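## Task

Pick up the small cardboard box from the shelving at the back of the aisle and set it directly on the desk surface, not on top of any carton. Remove every empty carton from the region between the shelves, which also includes a strip of floor in front of the aisle opening as deep as the robot base's length; each carton must end fully outside it. At the end the gripper must be empty and the robot must touch nothing movable, the box must be still, and the robot must be upright, neither fallen nor leaning.

## Robot and tools

ROBOT. A Hello Robot Stretch 4 in a physics simulator: an omni-wheel base, a mast carrying a lift, one telescoping arm that reaches forward, a three-joint wrist (yaw, pitch, roll) and a two-finger gripper. It stands about 1.6 m tall; the base rim lies within 0.23 m of the base origin. Loose objects may occasionally get nudged by outside forces.

FRAMES. Base frame: origin on the floor below the base centre, x ahead, y to the left, z up. hand_pose (a point between the open fingertips) is reported in this frame; with all wrist joints at 0 its axes line up with the base frame, though the printed position may be a little off. The odometry frame is where the base frame was when the scene began; base_odometry counts wheel rotation only, so slipping shows up as travel. Heading is positive to the left, range -3.142 to 3.142.

execute_actions. Argument "actions" is a list holding one action or none (empty list = just report state and pictures). An action may contain "base", "joints", or both, plus optional "pace" and "contact_limits"; alternatively it is {"end_of_arm": "enable_torque"} alone, which re-powers any wrist or gripper motor that shut itself off. Motions in one action begin together and may finish at different times. "base" carries exactly one relative move, measured from where the base last reported itself: {"translate_m": d} drives straight, forward positive, -2 to 2 m; {"strafe_m": d} slides sideways, left positive, -2 to 2 m; {"rotate_rad": d} spins in place, counter-clockwise (left) positive, -3.2 to 3.2 rad. "joints" is a single dictionary keyed by joint name, with absolute targets: lift_m 0 to 1.2 m; arm_m 0 to 0.55 m (extension); wrist_yaw_rad -1.134 to 4.276 (0 ahead, positive left, 3.14 stowed back, above 3.4 the arm may obstruct); wrist_pitch_rad -1.117 to 4.259 (0 level, 1.57 pointing down); wrist_roll_rad -1.117 to 4.259 (0 fingers level, positive turns clockwise as seen from behind); gripper_m -0.038 to 0.141 m, the fingertip gap (negative squeezes tips together). Joint targets beyond range are clipped and the result mentions it; unknown keys or other bad values reject the whole call. "pace" is "slow", "default", "fast" or "max" (base up to 0.1/0.3/0.4/0.6 m/s and 1/2/3/4 rad/s; slower when lift is high). "contact_limits" takes {"arm_m": 0 to 0.75}, how hard the arm may push before stopping (0.5 if omitted). "cameras" picks images: head_camera, head_left_camera, head_right_camera, wrist_camera or all; [] for none. An action never exceeds 15 s. A part omitted from an action may still be driving toward an earlier target. If a result reports a stop, later calls in the same reply are skipped.

wait {seconds 0-10}: lets time pass, returns state and pictures. zoom_image {camera, region [x0,y0,x1,y1] pixels, max 504x504}: enlarges part of that camera's latest image. read_manual: licence text only. finished_scene {scene 1 or 2}: ends the scene for good and reports success; the next task is then given.

RESULTS. base_status and joint_status tell how each motion ended: "done"; "off_target" (stopped short, may keep pushing); "contact_stop_at_<key>" (hit something; that part goes slack, a slack lift may sag, slack wheels may roll); "limit_stop_at_<name>", including own_body (self-collision; moving away still works) and tilt (leaning over 6 degrees; lift, arm, wheels go limp); "time_out"; "torque_fault" (a wrist motor overloaded and went limp until enable_torque). on_its_own lists uncommanded behaviour; its "held at" is a target, not a position. lidar_m: 12 ranges in metres, 30-degree sectors, 1st straight ahead then counter-clockwise (4th left, 7th behind, 10th right); "-" means nothing seen or closer than 0.25 m; it senses from about 0.15 m up, so tabletops register, but misses glass, thin legs and much behind. wrist_depth_mm: 7x7 grid of depths, 100-2000 mm. turned_by_wheels vs turned_by_imu differing by over ~0.1 rad signals a bump or slip. base_tilt in degrees (forward, right positive). motor_effort in percent, peak in brackets; a clear change in gripper effort suggests a firm grip, since gripper_m reading and "done" do not prove holding.

GRIPPING. Command a gap smaller than the object; deeper commands squeeze harder and pull it toward the wrist. If fingertips jam on a surface below, lift up. To unfold at scene start, send lift_m 0.4 with wrist_yaw_rad 0.

CAMERAS. head_camera looks forward and down from the mast top (turn the base to look around); the two head fisheyes look further down and show base and arm; wrist_camera looks along the fingers. Calibration is given per camera in OpenCV convention relative to the base frame.

AVOID. Dropping, slamming or shoving things hard; driving or turning with over 1 kg held and arm_m above 0.2, especially at fast paces; strong sustained pushes with the gripper raised or high contact limits, which can tip the robot; pressing the gripper into objects with base or arm moves (torque faults). Finish with the gripper open and clear of everything.

Each tool is called after "Call:" as name([rows], argument=value, ...), one row to a line, values as JSON.

## Session

Call:
execute_actions(actions=[])

Scene clock: 0.00 s.
base_odometry: x=+0.000 y=+0.000 heading=+0.000 (m, m, rad; odometry frame)
turned_by_wheels: +0.000 (rad since the last result)
turned_by_imu: +0.000 (rad since the last result)
base_tilt: forward=+0.6 right=+0.6 (deg)
lidar_m: 1.75 1.76 0.82 0.78 0.86 0.95 1.98 2.01 1.47 1.31 1.33 1.91
base_status: not commanded
joint_positions: lift_m=+0.170 arm_m=-0.002 wrist_yaw_rad=+3.064 wrist_pitch_rad=+0.012 wrist_roll_rad=+0.004 gripper_m=+0.057
joint_status: not commanded
motor_effort: lift_m=+19 arm_m=-1 wrist_yaw_rad=-2 wrist_pitch_rad=-6 wrist_roll_rad=+2 gripper_m=-5 wheel_0=+0 wheel_1=+0 wheel_2=+0 (%)
hand_pose: x=-0.1122 y=+0.1095 z=+0.3447 quat_wxyz=(+0.039, -0.006, +0.002, +0.999) (m; base frame)
wrist_depth_mm: 144 146 - - - 1098 809 / - 144 - - - 1078 798 / 106 139 231 - - 1078 809 / 112 143 272 - - 1078 820 / 141 1921 - - - 1060 809 / 1618 1618 1308 1618 1308 1078 809 / 1060 1025 891 931 878 931 820
pictures: head_camera, head_left_camera, head_right_camera, wrist_camera
Images, in order (width x height): head_camera 420x560, head_left_camera 420x672, head_right_camera 420x672, wrist_camera 616x392.

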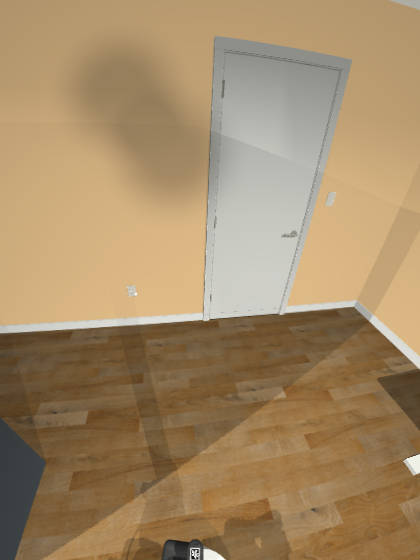

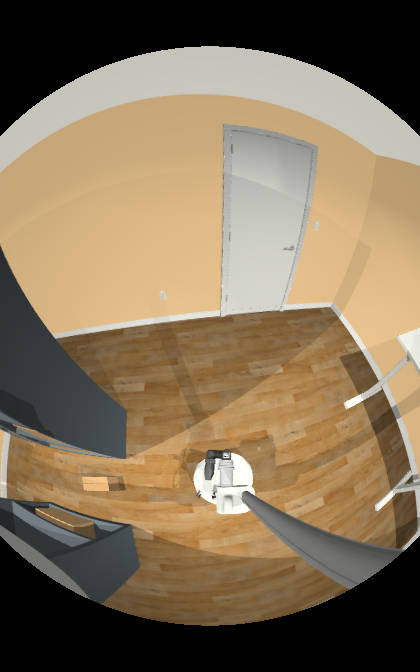

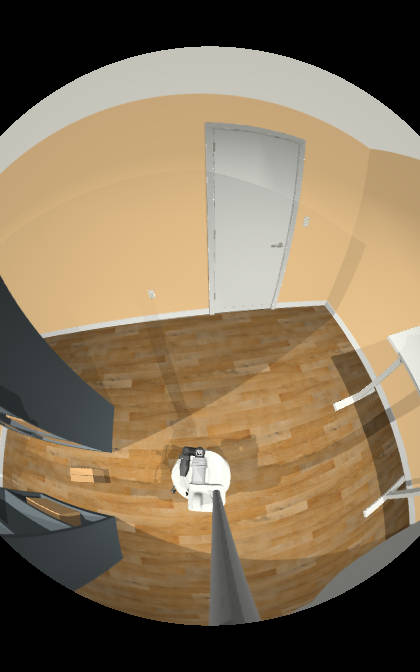

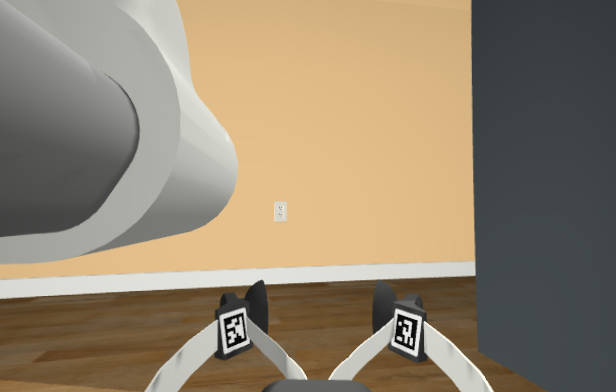

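Aisle is to the left, desk to the right. Turning left to look.

Call:
execute_actions([
  {"base":{"rotate_rad":1.57},"joints":{"lift_m":0.4,"wrist_yaw_rad":0}},
])

Scene clock: 2.47 s.
base_odometry: x=+0.000 y=+0.000 heading=+1.570 (m, m, rad; odometry frame)
turned_by_wheels: +1.570 (rad since the last result)
turned_by_imu: +1.522 (rad since the last result)
base_tilt: forward=+0.6 right=+0.6 (deg)
lidar_m: 0.78 0.87 0.94 1.96 1.97 1.48 1.32 1.33 1.97 1.75 1.77 0.85
base_status: done
joint_positions: lift_m=+0.400 arm_m=-0.002 wrist_yaw_rad=+0.000 wrist_pitch_rad=+0.012 wrist_roll_rad=+0.004 gripper_m=+0.057
joint_status: all done
motor_effort: lift_m=+22(24) arm_m=-1(1) wrist_yaw_rad=-3(10) wrist_pitch_rad=-6(6) wrist_roll_rad=+1(1) gripper_m=-4(3) wheel_0=+0(7) wheel_1=+0(8) wheel_2=+1(5) (%)
hand_pose: x=+0.4571 y=-0.0873 z=+0.5747 quat_wxyz=(+1.000, +0.002, +0.006, +0.000) (m; base frame)
wrist_depth_mm: 1060 - - 591 603 627 1863 / 1098 - - 585 603 621 1756 / 1336 - - 585 597 621 1808 / 1308 - - 580 591 615 640 / 1308 - - 580 585 609 627 / 1229 - - 574 580 609 634 / 1060 1464 1366 569 580 609 621
pictures: head_camera, head_left_camera, head_right_camera, wrist_camera
camera_calibration (this result's frames):
wrist_camera: T_world_to_cam=[[0.0462114, -0.998856, -0.0122831, -0.0938809], [0.0132263, 0.0129069, -0.999829, 0.635159], [0.998844, 0.0460411, 0.0138077, -0.232052], [0, 0, 0, 1]] pos_world=[0.227721, -0.0912876, 0.637101]
Images, in order (width x height): head_camera 420x560, head_left_camera 420x672, head_right_camera 420x672, wrist_camera 616x392.

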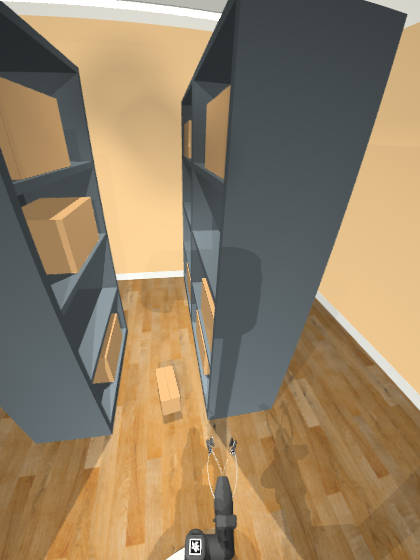

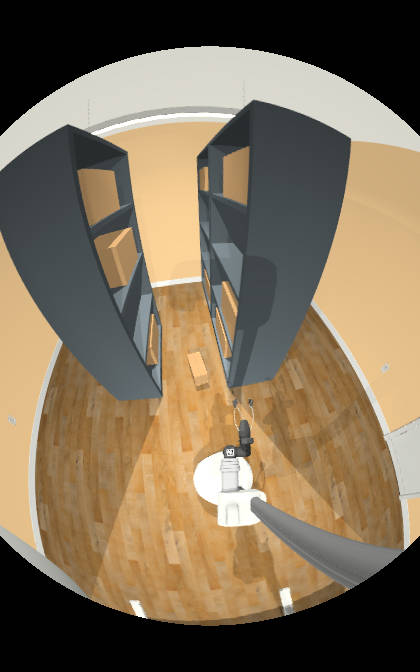

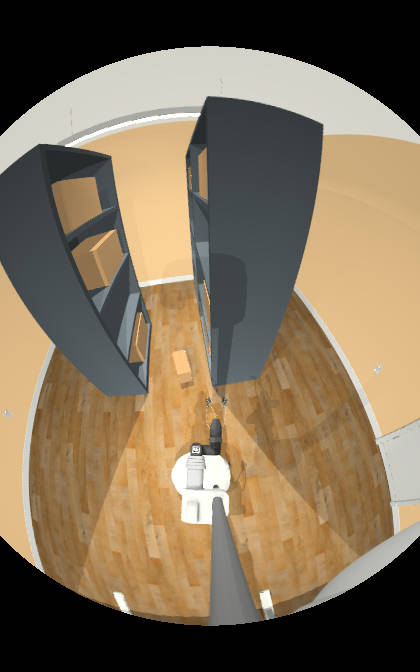

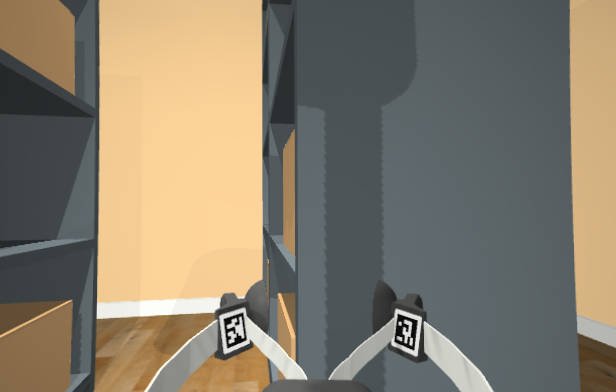

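Call:
execute_actions([
  {"base":{"rotate_rad":0.21},"joints":{"lift_m":0.25,"wrist_pitch_rad":0.7,"gripper_m":0.14}},
])

Call:
execute_actions([
  {"base":{"strafe_m":0.09}},
])

Scene clock: 4.73 s.
base_odometry: x=+0.000 y=+0.000 heading=+1.780 (m, m, rad; odometry frame)
turned_by_wheels: +0.210 (rad since the last result)
turned_by_imu: +0.204 (rad since the last result)
base_tilt: forward=+0.6 right=+0.6 (deg)
lidar_m: 0.84 0.86 1.12 1.96 2.03 1.35 1.32 1.38 1.83 1.74 1.85 0.75
base_status: done
joint_positions: lift_m=+0.250 arm_m=-0.002 wrist_yaw_rad=+0.000 wrist_pitch_rad=+0.701 wrist_roll_rad=+0.004 gripper_m=+0.140
joint_status: all done
motor_effort: lift_m=+17(23) arm_m=-1(1) wrist_yaw_rad=-3(3) wrist_pitch_rad=-3(2) wrist_roll_rad=+1(0) gripper_m=+0(5) wheel_0=+0(5) wheel_1=+1(8) wheel_2=+1(9) (%)
hand_pose: x=+0.3890 y=-0.0874 z=+0.2423 quat_wxyz=(+0.939, +0.002, +0.344, -0.001) (m; base frame)
wrist_depth_mm: 831 991 1661 1618 798 484 480 / 891 976 1042 1078 820 521 521 / 723 842 842 798 715 585 574 / 691 723 715 707 661 647 634 / 621 615 603 591 580 580 580 / 530 517 512 512 508 211 504 / 462 449 445 156 433 427 445
pictures: head_camera, head_left_camera, head_right_camera, wrist_camera
camera_calibration (this result's frames):
wrist_camera: T_world_to_cam=[[0.0275816, -0.998873, -0.0386154, -0.0812955], [-0.626157, 0.0128483, -0.779591, 0.49905], [0.779209, 0.0456817, -0.625097, 0.0807724], [0, 0, 0, 1]] pos_world=[0.251788, -0.0913057, 0.436407]
Images, in order (width x height): head_camera 420x560, head_left_camera 420x672, head_right_camera 420x672, wrist_camera 616x392.

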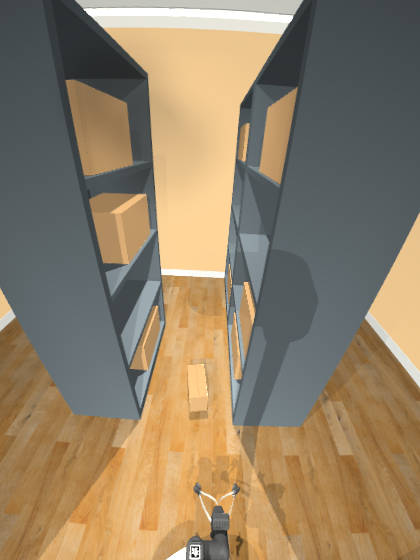

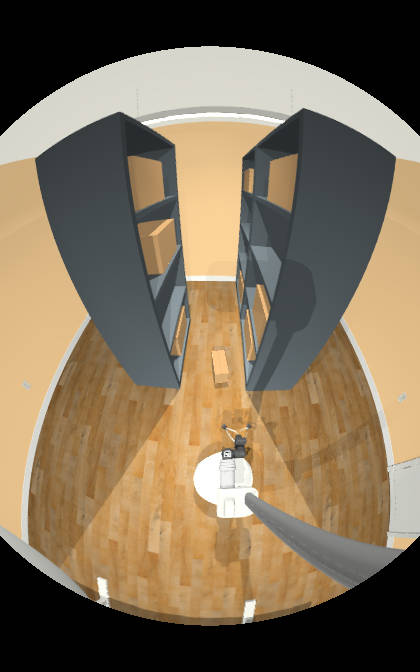

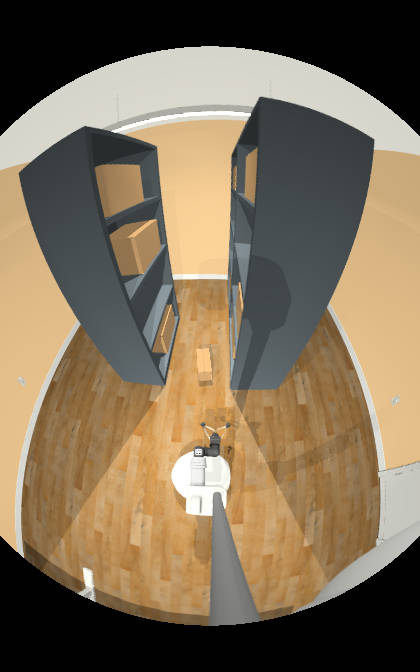

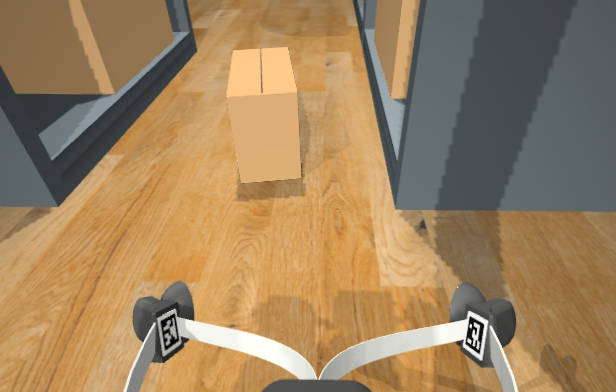

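Scene clock: 6.13 s.
base_odometry: x=-0.088 y=-0.019 heading=+1.780 (m, m, rad; odometry frame)
turned_by_wheels: +0.000 (rad since the last result)
turned_by_imu: +0.001 (rad since the last result)
base_tilt: forward=+0.6 right=+0.6 (deg)
lidar_m: 0.85 0.83 1.93 1.88 1.95 1.36 1.32 1.38 1.91 1.84 1.07 0.82
base_status: done
joint_positions: lift_m=+0.250 arm_m=-0.002 wrist_yaw_rad=+0.000 wrist_pitch_rad=+0.701 wrist_roll_rad=+0.004 gripper_m=+0.140
joint_status: not commanded
motor_effort: lift_m=+16(17) arm_m=-1(1) wrist_yaw_rad=-3(3) wrist_pitch_rad=-3(4) wrist_roll_rad=+3(1) gripper_m=+1(1) wheel_0=+2(9) wheel_1=+0(8) wheel_2=+1(1) (%)
hand_pose: x=+0.3890 y=-0.0874 z=+0.2423 quat_wxyz=(+0.939, +0.002, +0.344, -0.001) (m; base frame)
wrist_depth_mm: 549 854 1366 1618 1281 517 484 / 574 904 1118 676 1008 544 525 / 621 809 891 699 854 591 574 / 676 699 715 707 691 640 634 / 603 609 597 597 591 585 580 / 530 512 512 512 512 211 504 / 462 449 445 156 430 430 442
pictures: head_camera, head_left_camera, head_right_camera, wrist_camera
camera_calibration (this result's frames):
wrist_camera: T_world_to_cam=[[0.0275818, -0.998873, -0.0386154, -0.0812956], [-0.626157, 0.0128481, -0.779591, 0.49905], [0.779209, 0.0456818, -0.625098, 0.0807725], [0, 0, 0, 1]] pos_world=[0.251788, -0.0913057, 0.436407]
Images, in order (width x height): head_camera 420x560, head_left_camera 420x672, head_right_camera 420x672, wrist_camera 616x392.

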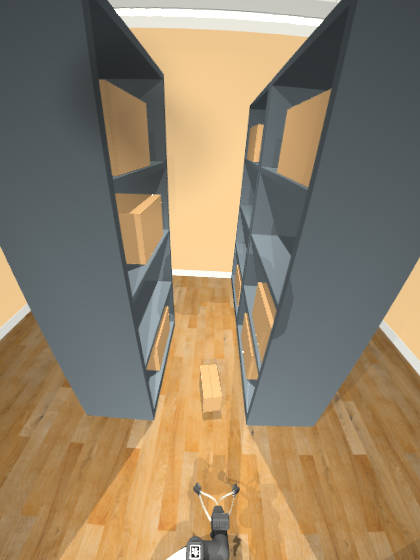

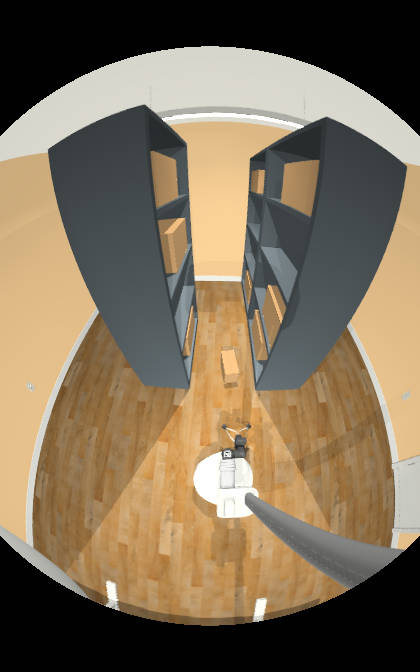

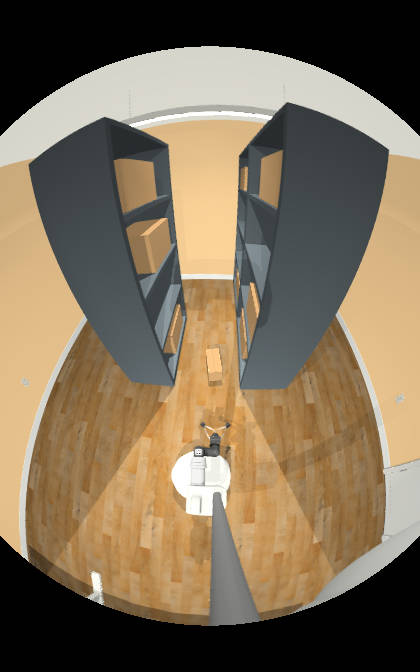

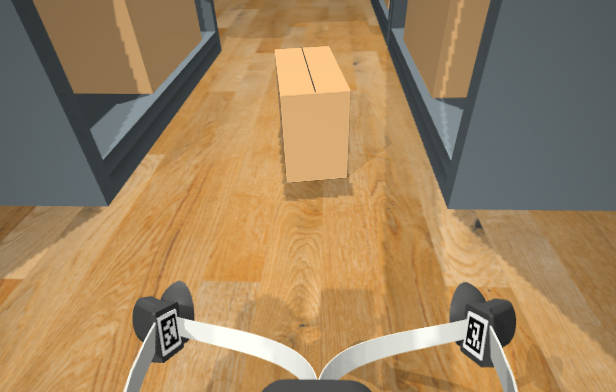

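Call:
execute_actions([
  {"base":{"translate_m":0.2},"joints":{"arm_m":0.15,"lift_m":0.16}},
], cameras=["head_camera","wrist_camera"])

Scene clock: 8.43 s.
base_odometry: x=-0.130 y=+0.177 heading=+1.780 (m, m, rad; odometry frame)
turned_by_wheels: +0.000 (rad since the last result)
turned_by_imu: +0.000 (rad since the last result)
base_tilt: forward=+0.6 right=+0.6 (deg)
lidar_m: 0.66 0.64 0.85 1.87 1.96 1.56 1.54 1.60 1.91 1.84 0.78 0.63
base_status: done
joint_positions: lift_m=+0.160 arm_m=+0.149 wrist_yaw_rad=+0.000 wrist_pitch_rad=+0.702 wrist_roll_rad=+0.004 gripper_m=+0.140
joint_status: all done
motor_effort: lift_m=+17(15) arm_m=+5(3) wrist_yaw_rad=-3(2) wrist_pitch_rad=-3(4) wrist_roll_rad=+2(2) gripper_m=+0(2) wheel_0=-1(6) wheel_1=-1(4) wheel_2=+0(8) (%)
hand_pose: x=+0.5404 y=-0.0874 z=+0.1522 quat_wxyz=(+0.939, +0.002, +0.344, -0.001) (m; base frame)
wrist_depth_mm: 564 798 1281 1308 1098 597 436 / 559 768 854 427 891 591 469 / 580 683 661 327 647 549 496 / 530 564 544 329 530 508 424 / 480 477 473 368 452 462 368 / 415 404 399 402 402 211 353 / 368 353 349 156 340 340 345
pictures: head_camera, wrist_camera
camera_calibration (this result's frames):
wrist_camera: T_world_to_cam=[[0.0276413, -0.998872, -0.0386219, -0.0889645], [-0.626341, 0.0128052, -0.779444, 0.523685], [0.779059, 0.0457353, -0.62528, -0.0933632], [0, 0, 0, 1]] pos_world=[0.4032, -0.0913, 0.346369]
Images, in order (width x height): head_camera 420x560, wrist_camera 616x392.

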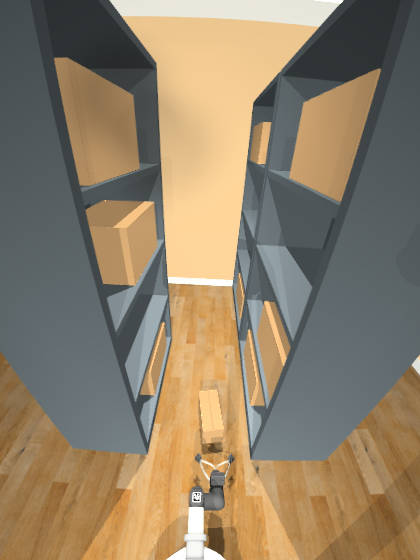

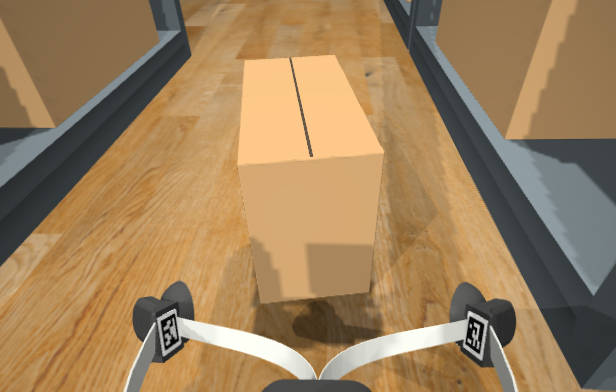

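Call:
execute_actions([
  {"joints":{"arm_m":0.32,"lift_m":0.13}},
], cameras=["wrist_camera"])

Call:
execute_actions([
  {"joints":{"gripper_m":0.05}},
], cameras=[])

Call:
execute_actions([
  {"joints":{"lift_m":0.22,"arm_m":0.1}},
], cameras=["head_camera","wrist_camera"])

Scene clock: 10.23 s.
base_odometry: x=-0.130 y=+0.177 heading=+1.780 (m, m, rad; odometry frame)
turned_by_wheels: +0.000 (rad since the last result)
turned_by_imu: +0.000 (rad since the last result)
base_tilt: forward=+0.6 right=+0.6 (deg)
lidar_m: 0.73 0.65 0.82 1.87 1.94 1.55 1.55 1.62 1.89 1.84 0.76 0.63
base_status: not commanded
joint_positions: lift_m=+0.130 arm_m=+0.319 wrist_yaw_rad=+0.000 wrist_pitch_rad=+0.702 wrist_roll_rad=+0.004 gripper_m=+0.140
joint_status: all done
motor_effort: lift_m=+17(16) arm_m=+5(3) wrist_yaw_rad=-3(3) wrist_pitch_rad=-4(5) wrist_roll_rad=+2(1) gripper_m=-1(0) wheel_0=-1(1) wheel_1=-1(1) wheel_2=+0(0) (%)
hand_pose: x=+0.7103 y=-0.0874 z=+0.1222 quat_wxyz=(+0.939, +0.002, +0.344, -0.001) (m; base frame)
wrist_depth_mm: 559 820 1182 1182 1042 615 402 / 554 750 820 347 798 597 399 / 525 640 296 267 585 549 397 / 508 521 225 216 222 480 375 / 439 436 183 181 180 415 362 / 379 368 186 191 195 211 353 / 336 322 227 156 230 307 322
pictures: wrist_camera
camera_calibration (this result's frames):
wrist_camera: T_world_to_cam=[[0.0276386, -0.998872, -0.0386148, -0.0948216], [-0.626436, 0.0127957, -0.779368, 0.60677], [0.778983, 0.0457303, -0.625376, -0.244454], [0, 0, 0, 1]] pos_world=[0.573148, -0.0912998, 0.31636]
Images, in order (width x height): wrist_camera 616x392.

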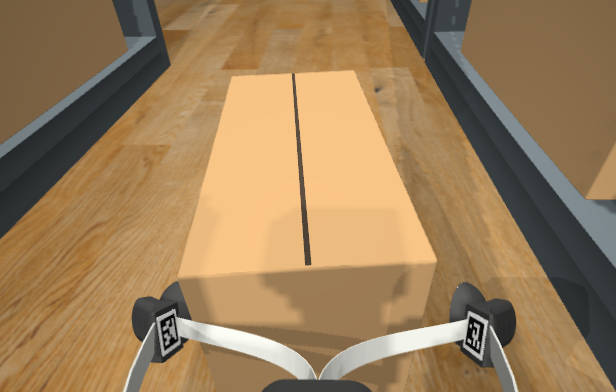

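Scene clock: 12.13 s.
base_odometry: x=-0.130 y=+0.177 heading=+1.780 (m, m, rad; odometry frame)
turned_by_wheels: +0.000 (rad since the last result)
turned_by_imu: +0.000 (rad since the last result)
base_tilt: forward=+0.7 right=+0.6 (deg)
lidar_m: 0.69 0.65 0.84 1.87 1.95 1.57 1.54 1.58 1.88 1.86 0.79 0.66
base_status: not commanded
joint_positions: lift_m=+0.130 arm_m=+0.319 wrist_yaw_rad=+0.000 wrist_pitch_rad=+0.703 wrist_roll_rad=+0.004 gripper_m=+0.051
joint_status: all done
motor_effort: lift_m=+17(17) arm_m=+5(5) wrist_yaw_rad=-3(3) wrist_pitch_rad=-7(7) wrist_roll_rad=+3(1) gripper_m=-31(31) wheel_0=-1(1) wheel_1=-1(1) wheel_2=+0(0) (%)
hand_pose: x=+0.7101 y=-0.0874 z=+0.1220 quat_wxyz=(+0.939, +0.002, +0.344, -0.001) (m; base frame)
wrist_depth_mm: 554 820 1205 1138 1060 609 399 / 554 732 831 338 788 591 397 / 525 634 281 248 273 549 397 / 508 521 207 196 195 480 375 / 439 436 164 163 161 413 362 / 377 375 167 169 173 204 353 / 332 173 186 189 193 173 312
pictures: none
No camera images: the call's "cameras" was empty. Leave "cameras" out to get every camera's image.

Scene clock: 13.90 s.
base_odometry: x=-0.130 y=+0.177 heading=+1.780 (m, m, rad; odometry frame)
turned_by_wheels: +0.000 (rad since the last result)
turned_by_imu: +0.000 (rad since the last result)
base_tilt: forward=+0.7 right=+0.6 (deg)
lidar_m: 0.46 0.65 0.85 1.86 1.95 1.55 1.54 1.58 1.91 1.85 0.80 0.53
base_status: not commanded
joint_positions: lift_m=+0.220 arm_m=+0.101 wrist_yaw_rad=+0.000 wrist_pitch_rad=+0.703 wrist_roll_rad=+0.004 gripper_m=+0.051
joint_status: all done
motor_effort: lift_m=+22(24) arm_m=-5(3) wrist_yaw_rad=-2(3) wrist_pitch_rad=-9(9) wrist_roll_rad=+3(1) gripper_m=-29(29) wheel_0=+0(1) wheel_1=-1(1) wheel_2=+0(0) (%)
hand_pose: x=+0.4919 y=-0.0875 z=+0.2114 quat_wxyz=(+0.939, +0.002, +0.344, -0.001) (m; base frame)
wrist_depth_mm: 559 809 1499 1464 1255 591 477 / 609 798 1025 334 917 585 517 / 647 759 282 248 273 591 574 / 564 661 207 196 194 559 517 / 525 564 164 163 161 466 362 / 488 484 167 170 173 204 362 / 430 173 185 189 193 172 377
pictures: head_camera, wrist_camera
camera_calibration (this result's frames):
wrist_camera: T_world_to_cam=[[0.0272867, -0.99888, -0.0386522, -0.0852226], [-0.627495, 0.0129834, -0.778512, 0.539876], [0.778142, 0.0454971, -0.626438, -0.0178453], [0, 0, 0, 1]] pos_world=[0.354982, -0.0913247, 0.405827]
Images, in order (width x height): head_camera 420x560, wrist_camera 616x392.

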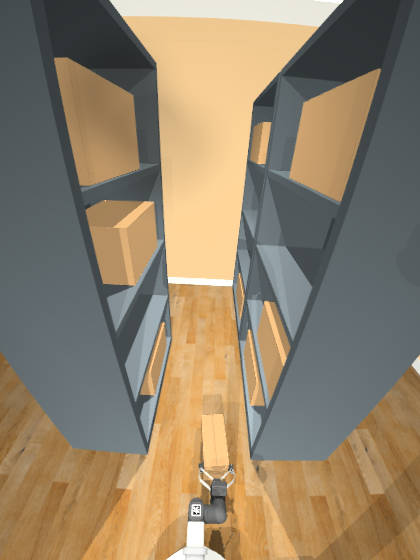

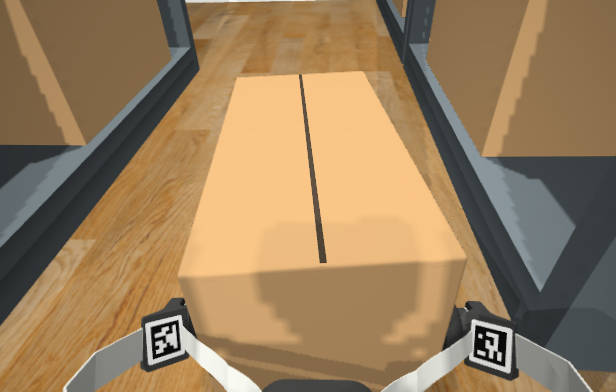

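Call:
execute_actions([
  {"base":{"translate_m":-0.3}},
], cameras=[])

Call:
execute_actions([
  {"base":{"rotate_rad":-1.6},"joints":{"arm_m":0.5}},
], cameras=[])

Call:
execute_actions([
  {"base":{"translate_m":0.3},"joints":{"lift_m":0.135}},
], cameras=[])

Call:
execute_actions([
  {"joints":{"gripper_m":0.14}},
], cameras=[])

Call:
execute_actions([
  {"base":{"translate_m":-0.3},"joints":{"arm_m":0.0,"lift_m":0.3}},
], cameras=["head_camera"])

Call:
execute_actions([
  {"base":{"rotate_rad":1.6},"joints":{"wrist_pitch_rad":0,"lift_m":0.5}},
], cameras=[])

Call:
execute_actions([
  {"base":{"translate_m":0.6}},
])

Scene clock: 16.73 s.
base_odometry: x=-0.067 y=-0.117 heading=+1.780 (m, m, rad; odometry frame)
turned_by_wheels: +0.000 (rad since the last result)
turned_by_imu: +0.001 (rad since the last result)
base_tilt: forward=+0.6 right=+0.6 (deg)
lidar_m: 0.46 0.91 1.94 1.85 1.95 1.24 1.22 1.25 1.91 1.84 1.93 0.52
base_status: done
joint_positions: lift_m=+0.220 arm_m=+0.101 wrist_yaw_rad=+0.000 wrist_pitch_rad=+0.703 wrist_roll_rad=+0.004 gripper_m=+0.051
joint_status: not commanded
motor_effort: lift_m=+22(22) arm_m=-5(5) wrist_yaw_rad=-2(2) wrist_pitch_rad=-8(9) wrist_roll_rad=+1(1) gripper_m=-33(32) wheel_0=+0(3) wheel_1=+1(3) wheel_2=-1(12) (%)
hand_pose: x=+0.4918 y=-0.0874 z=+0.2115 quat_wxyz=(+0.939, +0.002, +0.344, -0.001) (m; base frame)
wrist_depth_mm: 788 842 1308 1464 1205 732 480 / 574 878 1042 336 931 544 525 / 621 750 282 248 274 591 574 / 661 661 207 196 194 615 609 / 569 564 165 162 161 521 535 / 488 484 167 169 173 204 466 / 430 173 185 190 193 172 404
pictures: none
No camera images: the call's "cameras" was empty. Leave "cameras" out to get every camera's image.

Scene clock: 19.03 s.
base_odometry: x=-0.067 y=-0.117 heading=+0.180 (m, m, rad; odometry frame)
turned_by_wheels: -1.600 (rad since the last result)
turned_by_imu: -1.550 (rad since the last result)
base_tilt: forward=+0.7 right=+0.6 (deg)
lidar_m: 0.90 1.92 0.91 1.16 0.92 1.94 1.87 1.98 1.28 1.20 1.25 1.88
base_status: done
joint_positions: lift_m=+0.220 arm_m=+0.499 wrist_yaw_rad=+0.000 wrist_pitch_rad=+0.703 wrist_roll_rad=+0.004 gripper_m=+0.051
joint_status: all done
motor_effort: lift_m=+21(22) arm_m=+5(5) wrist_yaw_rad=-2(5) wrist_pitch_rad=-7(8) wrist_roll_rad=+2(1) gripper_m=-30(28) wheel_0=+0(6) wheel_1=-1(9) wheel_2=+2(7) (%)
hand_pose: x=+0.8901 y=-0.0874 z=+0.2116 quat_wxyz=(+0.939, +0.002, +0.344, -0.001) (m; base frame)
wrist_depth_mm: 1060 1060 1042 1042 1025 991 991 / 1098 1060 1042 336 1025 1025 991 / 831 831 282 247 273 778 778 / 676 668 207 196 194 640 634 / 564 559 164 162 160 525 535 / 488 484 167 169 173 205 466 / 427 173 185 189 192 172 402
pictures: none
No camera images: the call's "cameras" was empty. Leave "cameras" out to get every camera's image.

Scene clock: 21.50 s.
base_odometry: x=+0.228 y=-0.063 heading=+0.181 (m, m, rad; odometry frame)
turned_by_wheels: +0.000 (rad since the last result)
turned_by_imu: +0.000 (rad since the last result)
base_tilt: forward=+0.6 right=+0.6 (deg)
lidar_m: 0.90 1.61 0.87 0.84 1.05 1.26 2.17 1.75 1.27 1.21 2.09 1.58
base_status: done
joint_positions: lift_m=+0.135 arm_m=+0.499 wrist_yaw_rad=+0.000 wrist_pitch_rad=+0.703 wrist_roll_rad=+0.004 gripper_m=+0.051
joint_status: all done
motor_effort: lift_m=+17(20) arm_m=+5(5) wrist_yaw_rad=-2(3) wrist_pitch_rad=-8(7) wrist_roll_rad=+2(2) gripper_m=-32(31) wheel_0=+1(2) wheel_1=+1(5) wheel_2=+2(8) (%)
hand_pose: x=+0.8901 y=-0.0874 z=+0.1269 quat_wxyz=(+0.939, +0.002, +0.344, -0.001) (m; base frame)
wrist_depth_mm: 788 778 768 768 741 732 732 / 820 809 798 336 768 778 768 / 654 647 281 248 273 615 609 / 535 525 206 196 195 504 500 / 449 442 164 162 161 413 421 / 384 382 167 169 173 205 366 / 338 173 186 189 192 172 317
pictures: none
No camera images: the call's "cameras" was empty. Leave "cameras" out to get every camera's image.

Scene clock: 23.40 s.
base_odometry: x=+0.228 y=-0.063 heading=+0.181 (m, m, rad; odometry frame)
turned_by_wheels: +0.000 (rad since the last result)
turned_by_imu: +0.000 (rad since the last result)
base_tilt: forward=+0.6 right=+0.6 (deg)
lidar_m: 0.94 1.63 0.88 0.85 1.06 1.28 2.18 1.76 1.28 1.21 2.10 1.57
base_status: not commanded
joint_positions: lift_m=+0.135 arm_m=+0.499 wrist_yaw_rad=+0.000 wrist_pitch_rad=+0.702 wrist_roll_rad=+0.004 gripper_m=+0.140
joint_status: all done
motor_effort: lift_m=+17(17) arm_m=+5(5) wrist_yaw_rad=-2(3) wrist_pitch_rad=-5(8) wrist_roll_rad=+1(1) gripper_m=-1(27) wheel_0=+1(1) wheel_1=+1(1) wheel_2=+2(2) (%)
hand_pose: x=+0.8902 y=-0.0874 z=+0.1270 quat_wxyz=(+0.939, +0.002, +0.344, -0.001) (m; base frame)
wrist_depth_mm: 778 778 768 759 741 732 732 / 809 809 798 357 778 768 768 / 661 647 591 276 603 621 609 / 539 525 243 224 231 508 504 / 449 442 195 187 186 427 421 / 384 370 189 193 197 211 368 / 338 327 233 157 234 310 325
pictures: none
No camera images: the call's "cameras" was empty. Leave "cameras" out to get every camera's image.

Scene clock: 25.93 s.
base_odometry: x=-0.067 y=-0.117 heading=+0.181 (m, m, rad; odometry frame)
turned_by_wheels: +0.000 (rad since the last result)
turned_by_imu: +0.001 (rad since the last result)
base_tilt: forward=+0.6 right=+0.6 (deg)
lidar_m: 1.13 1.91 0.91 1.15 0.92 1.95 1.88 1.96 1.28 1.21 1.24 1.89
base_status: done
joint_positions: lift_m=+0.300 arm_m=+0.001 wrist_yaw_rad=+0.000 wrist_pitch_rad=+0.702 wrist_roll_rad=+0.004 gripper_m=+0.140
joint_status: all done
motor_effort: lift_m=+21(21) arm_m=-5(4) wrist_yaw_rad=-2(3) wrist_pitch_rad=-5(6) wrist_roll_rad=+1(2) gripper_m=+0(0) wheel_0=-1(3) wheel_1=-1(2) wheel_2=+0(11) (%)
hand_pose: x=+0.3921 y=-0.0875 z=+0.2917 quat_wxyz=(+0.939, +0.002, +0.344, -0.001) (m; base frame)
wrist_depth_mm: 1537 1537 1499 1464 1464 1464 1430 / 1308 1308 1308 976 1229 1229 1182 / 1008 991 976 976 946 931 917 / 809 798 778 788 778 759 768 / 683 676 661 668 654 654 647 / 585 569 574 569 564 211 564 / 517 500 492 156 480 477 500
pictures: head_camera
Images, in order (width x height): head_camera 420x560.

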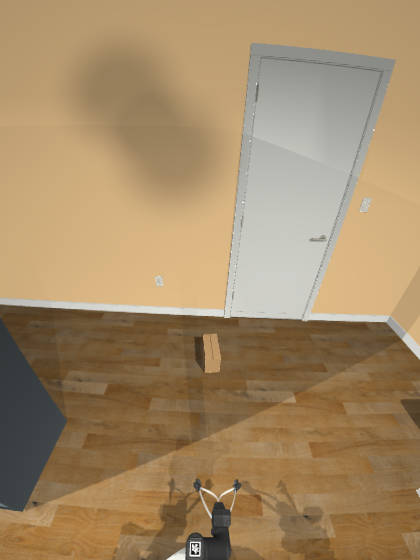

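Scene clock: 28.00 s.
base_odometry: x=-0.067 y=-0.117 heading=+1.781 (m, m, rad; odometry frame)
turned_by_wheels: +1.600 (rad since the last result)
turned_by_imu: +1.551 (rad since the last result)
base_tilt: forward=+0.6 right=+0.6 (deg)
lidar_m: 1.11 0.91 1.93 1.87 1.96 1.24 1.22 1.28 1.91 1.16 1.93 0.91
base_status: done
joint_positions: lift_m=+0.500 arm_m=+0.001 wrist_yaw_rad=+0.000 wrist_pitch_rad=+0.003 wrist_roll_rad=+0.004 gripper_m=+0.140
joint_status: all done
motor_effort: lift_m=+22(26) arm_m=-5(5) wrist_yaw_rad=-3(2) wrist_pitch_rad=-6(11) wrist_roll_rad=+2(2) gripper_m=+0(1) wheel_0=-1(6) wheel_1=+1(3) wheel_2=-1(6) (%)
hand_pose: x=+0.4603 y=-0.0874 z=+0.6773 quat_wxyz=(+1.000, +0.002, +0.001, +0.000) (m; base frame)
wrist_depth_mm: 691 1008 1537 - 1499 647 634 / 676 1008 1537 - 1499 634 627 / 676 1008 1576 - 1464 640 621 / 676 1576 1537 - 1499 627 615 / 668 1499 1537 - 1464 634 615 / 668 691 1537 - 1464 211 615 / 661 976 1308 156 960 615 603
pictures: none
No camera images: the call's "cameras" was empty. Leave "cameras" out to get every camera's image.

Scene clock: 31.47 s.
base_odometry: x=-0.192 y=+0.470 heading=+1.781 (m, m, rad; odometry frame)
turned_by_wheels: +0.000 (rad since the last result)
turned_by_imu: -0.001 (rad since the last result)
base_tilt: forward=+0.7 right=+0.6 (deg)
lidar_m: 1.09 0.39 0.41 1.85 1.94 1.89 2.19 2.59 1.34 1.85 0.41 0.42
base_status: done
joint_positions: lift_m=+0.500 arm_m=+0.001 wrist_yaw_rad=+0.000 wrist_pitch_rad=+0.002 wrist_roll_rad=+0.004 gripper_m=+0.140
joint_status: not commanded
motor_effort: lift_m=+20(22) arm_m=-5(5) wrist_yaw_rad=-3(2) wrist_pitch_rad=-7(6) wrist_roll_rad=+2(2) gripper_m=-1(1) wheel_0=+0(4) wheel_1=+0(4) wheel_2=+0(10) (%)
hand_pose: x=+0.4603 y=-0.0874 z=+0.6774 quat_wxyz=(+1.000, +0.002, +0.001, +0.000) (m; base frame)
wrist_depth_mm: 535 788 1983 1983 1537 917 473 / 661 798 1921 1863 1863 732 676 / 960 960 1983 1921 1708 904 904 / 976 946 1921 1921 1863 891 394 / 946 931 1921 1983 1808 878 394 / 820 750 1921 1863 1808 211 397 / 574 931 1756 156 946 492 402
pictures: head_camera, head_left_camera, head_right_camera, wrist_camera
camera_calibration (this result's frames):
wrist_camera: T_world_to_cam=[[0.0459048, -0.998876, -0.0118482, -0.0930406], [0.0222863, 0.0128818, -0.999669, 0.733531], [0.998697, 0.0456255, 0.0228526, -0.242718], [0, 0, 0, 1]] pos_world=[0.230326, -0.0913111, 0.737732]
Images, in order (width x height): head_camera 420x560, head_left_camera 420x672, head_right_camera 420x672, wrist_camera 616x392.

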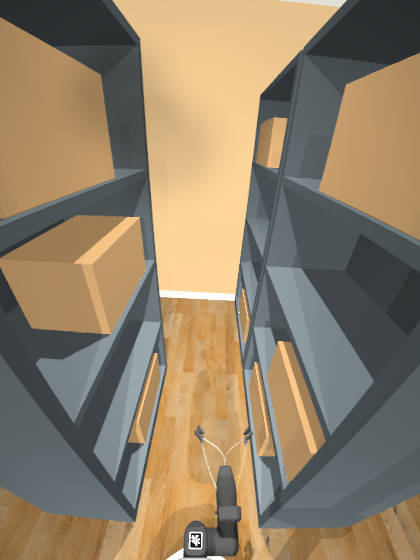

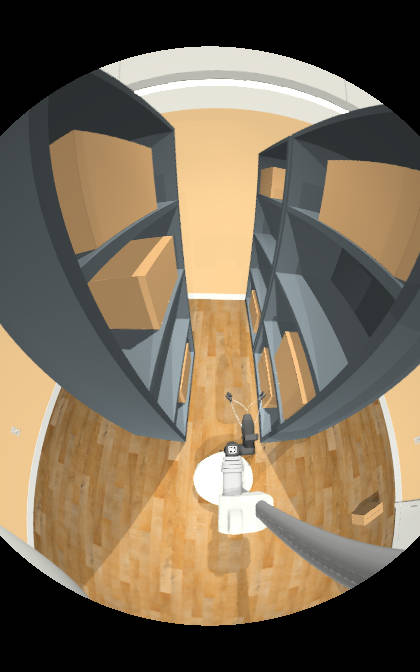

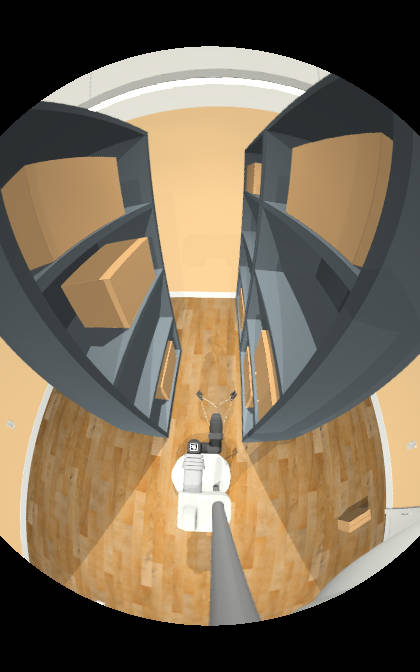

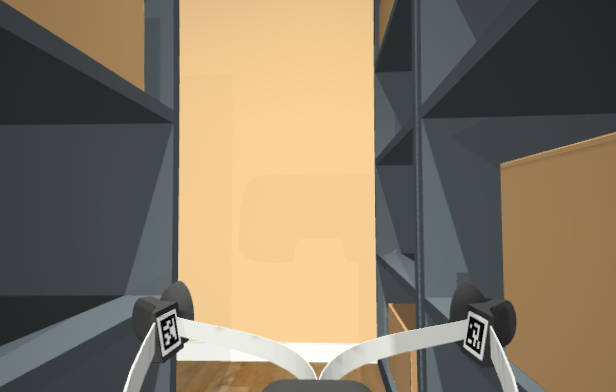

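Call:
execute_actions([
  {"base":{"rotate_rad":0.03},"joints":{"gripper_m":0.03}},
], cameras=[])

Call:
execute_actions([
  {"base":{"translate_m":0.6}},
])

Scene clock: 33.77 s.
base_odometry: x=-0.192 y=+0.470 heading=+1.811 (m, m, rad; odometry frame)
turned_by_wheels: +0.030 (rad since the last result)
turned_by_imu: +0.030 (rad since the last result)
base_tilt: forward=+0.6 right=+0.6 (deg)
lidar_m: 1.00 0.40 0.41 1.85 1.98 1.87 2.19 2.49 1.33 1.85 0.39 0.43
base_status: done
joint_positions: lift_m=+0.500 arm_m=+0.001 wrist_yaw_rad=+0.000 wrist_pitch_rad=+0.002 wrist_roll_rad=+0.004 gripper_m=+0.030
joint_status: all done
motor_effort: lift_m=+21(21) arm_m=-5(5) wrist_yaw_rad=-3(2) wrist_pitch_rad=-6(7) wrist_roll_rad=+1(2) gripper_m=-4(4) wheel_0=+0(1) wheel_1=+1(1) wheel_2=+1(4) (%)
hand_pose: x=+0.4603 y=-0.0874 z=+0.6774 quat_wxyz=(+1.000, +0.002, +0.001, +0.000) (m; base frame)
wrist_depth_mm: 530 750 1983 1921 1708 904 473 / 668 741 1921 1921 1808 741 676 / 991 960 1921 1921 1808 904 866 / 991 960 1921 1921 1808 878 430 / 976 960 1983 1863 1808 878 433 / 831 842 1863 1863 960 798 433 / 564 946 931 1708 192 580 433
pictures: none
No camera images: the call's "cameras" was empty. Leave "cameras" out to get every camera's image.

Scene clock: 37.27 s.
base_odometry: x=-0.335 y=+1.053 heading=+1.811 (m, m, rad; odometry frame)
turned_by_wheels: +0.000 (rad since the last result)
turned_by_imu: -0.001 (rad since the last result)
base_tilt: forward=+0.7 right=+0.6 (deg)
lidar_m: 1.52 0.35 0.25 0.25 0.27 0.42 3.21 0.45 0.33 0.32 0.34 0.50
base_status: done
joint_positions: lift_m=+0.500 arm_m=+0.001 wrist_yaw_rad=+0.000 wrist_pitch_rad=+0.002 wrist_roll_rad=+0.004 gripper_m=+0.030
joint_status: not commanded
motor_effort: lift_m=+21(22) arm_m=-5(5) wrist_yaw_rad=-3(2) wrist_pitch_rad=-7(6) wrist_roll_rad=+2(2) gripper_m=-5(4) wheel_0=+0(6) wheel_1=-1(2) wheel_2=+2(11) (%)
hand_pose: x=+0.4603 y=-0.0874 z=+0.6774 quat_wxyz=(+1.000, +0.002, +0.001, +0.000) (m; base frame)
wrist_depth_mm: 1366 1366 1397 1336 1308 1229 496 / 1397 1366 1366 1336 1336 809 647 / 1366 1366 1366 1308 1281 1182 1078 / 1336 1366 1336 1308 1281 1205 1182 / 1336 1366 1366 1281 1281 1205 1160 / 1336 1336 1336 1308 1229 917 768 / 1308 1366 1336 1281 192 866 525
pictures: head_camera, head_left_camera, head_right_camera, wrist_camera
camera_calibration (this result's frames):
wrist_camera: T_world_to_cam=[[0.0459539, -0.998873, -0.0118476, -0.0930495], [0.022299, 0.0128829, -0.999668, 0.733528], [0.998695, 0.0456744, 0.0228659, -0.242726], [0, 0, 0, 1]] pos_world=[0.230329, -0.0913082, 0.737733]
Images, in order (width x height): head_camera 420x560, head_left_camera 420x672, head_right_camera 420x672, wrist_camera 616x392.

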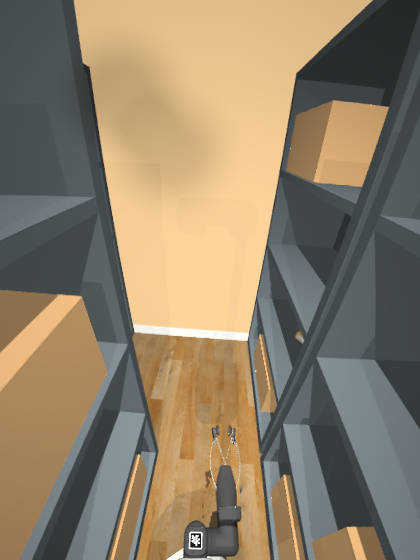

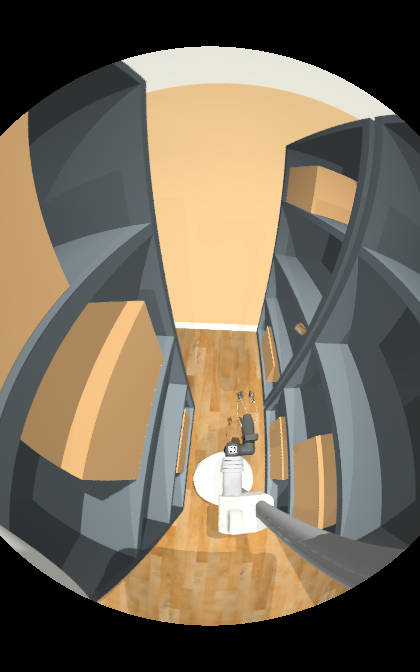

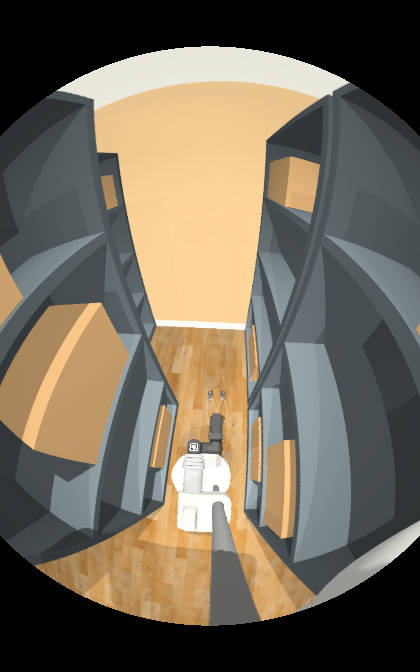

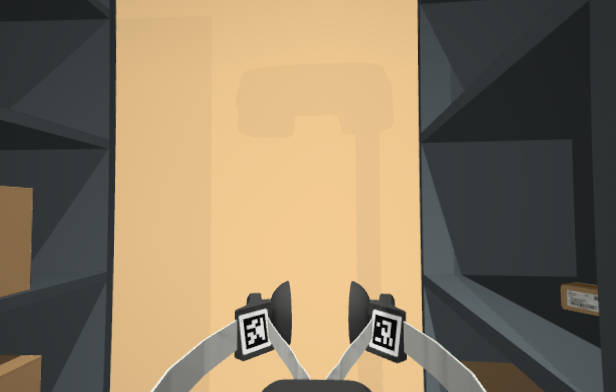

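Call:
execute_actions([
  {"base":{"strafe_m":-0.04},"joints":{"wrist_yaw_rad":1.6,"lift_m":0.47}},
], cameras=[])

Call:
execute_actions([
  {"base":{"translate_m":1.05},"pace":"default"},
], cameras=["head_left_camera","head_right_camera"])

Scene clock: 39.47 s.
base_odometry: x=-0.296 y=+1.063 heading=+1.811 (m, m, rad; odometry frame)
turned_by_wheels: +0.000 (rad since the last result)
turned_by_imu: +0.000 (rad since the last result)
base_tilt: forward=+0.6 right=+0.7 (deg)
lidar_m: 1.45 0.40 0.28 0.29 0.32 2.56 3.23 0.39 0.28 0.28 0.31 0.43
base_status: done
joint_positions: lift_m=+0.470 arm_m=+0.001 wrist_yaw_rad=+1.600 wrist_pitch_rad=+0.002 wrist_roll_rad=+0.004 gripper_m=+0.030
joint_status: all done
motor_effort: lift_m=+17(20) arm_m=-5(5) wrist_yaw_rad=-1(5) wrist_pitch_rad=-6(6) wrist_roll_rad=+2(1) gripper_m=-5(5) wheel_0=-1(6) wheel_1=+2(9) wheel_2=+1(0) (%)
hand_pose: x=+0.2508 y=+0.2909 z=+0.6477 quat_wxyz=(+0.697, +0.001, +0.002, +0.717) (m; base frame)
wrist_depth_mm: 530 517 521 517 525 525 504 / 647 732 715 699 683 654 559 / 668 741 707 699 683 661 559 / 668 732 723 691 676 654 559 / 668 732 707 691 661 654 564 / 647 707 691 621 559 640 559 / 452 449 384 410 192 439 442
pictures: none
No camera images: the call's "cameras" was empty. Leave "cameras" out to get every camera's image.

Scene clock: 44.47 s.
torque_fault: wrist_yaw_rad switched itself off since the last result.
base_odometry: x=-0.546 y=+2.083 heading=+1.811 (m, m, rad; odometry frame)
turned_by_wheels: +0.000 (rad since the last result)
turned_by_imu: +0.012 (rad since the last result)
base_tilt: forward=+0.6 right=+0.6 (deg)
lidar_m: 0.47 0.53 0.69 0.53 0.52 0.48 1.16 0.48 0.38 0.34 0.38 0.50
base_status: done
joint_positions: lift_m=+0.470 arm_m=-0.001 wrist_yaw_rad=+2.556 wrist_pitch_rad=+0.002 wrist_roll_rad=+0.004 gripper_m=+0.030
joint_status: not commanded
on_its_own: wrist_yaw_rad is off since a torque_fault, until you send "end_of_arm": "enable_torque" (your +1.600 is given up)
motor_effort: lift_m=+18(18) arm_m=+5(6) wrist_yaw_rad=-2(100) wrist_pitch_rad=-5(8) wrist_roll_rad=+2(2) gripper_m=-5(5) wheel_0=-1(12) wheel_1=-1(18) wheel_2=+0(12) (%)
hand_pose: x=-0.0221 y=+0.2323 z=+0.6477 quat_wxyz=(+0.289, +0.000, +0.002, +0.957) (m; base frame)
wrist_depth_mm: - - 627 691 778 798 564 / - - 615 691 768 759 759 / - - 615 683 768 798 891 / - - 615 683 768 750 564 / - - 615 668 768 759 564 / - - 585 668 741 707 554 / 1863 1618 580 627 193 768 854
pictures: head_left_camera, head_right_camera
Images, in order (width x height): head_left_camera 420x672, head_right_camera 420x672.

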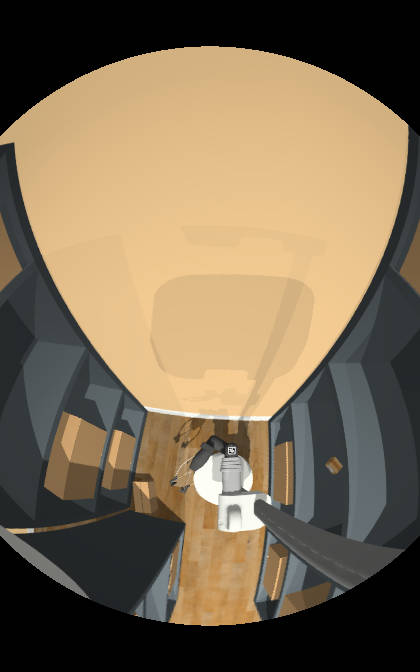

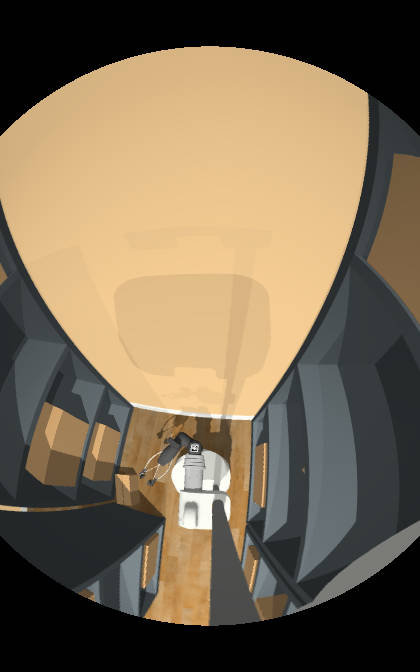

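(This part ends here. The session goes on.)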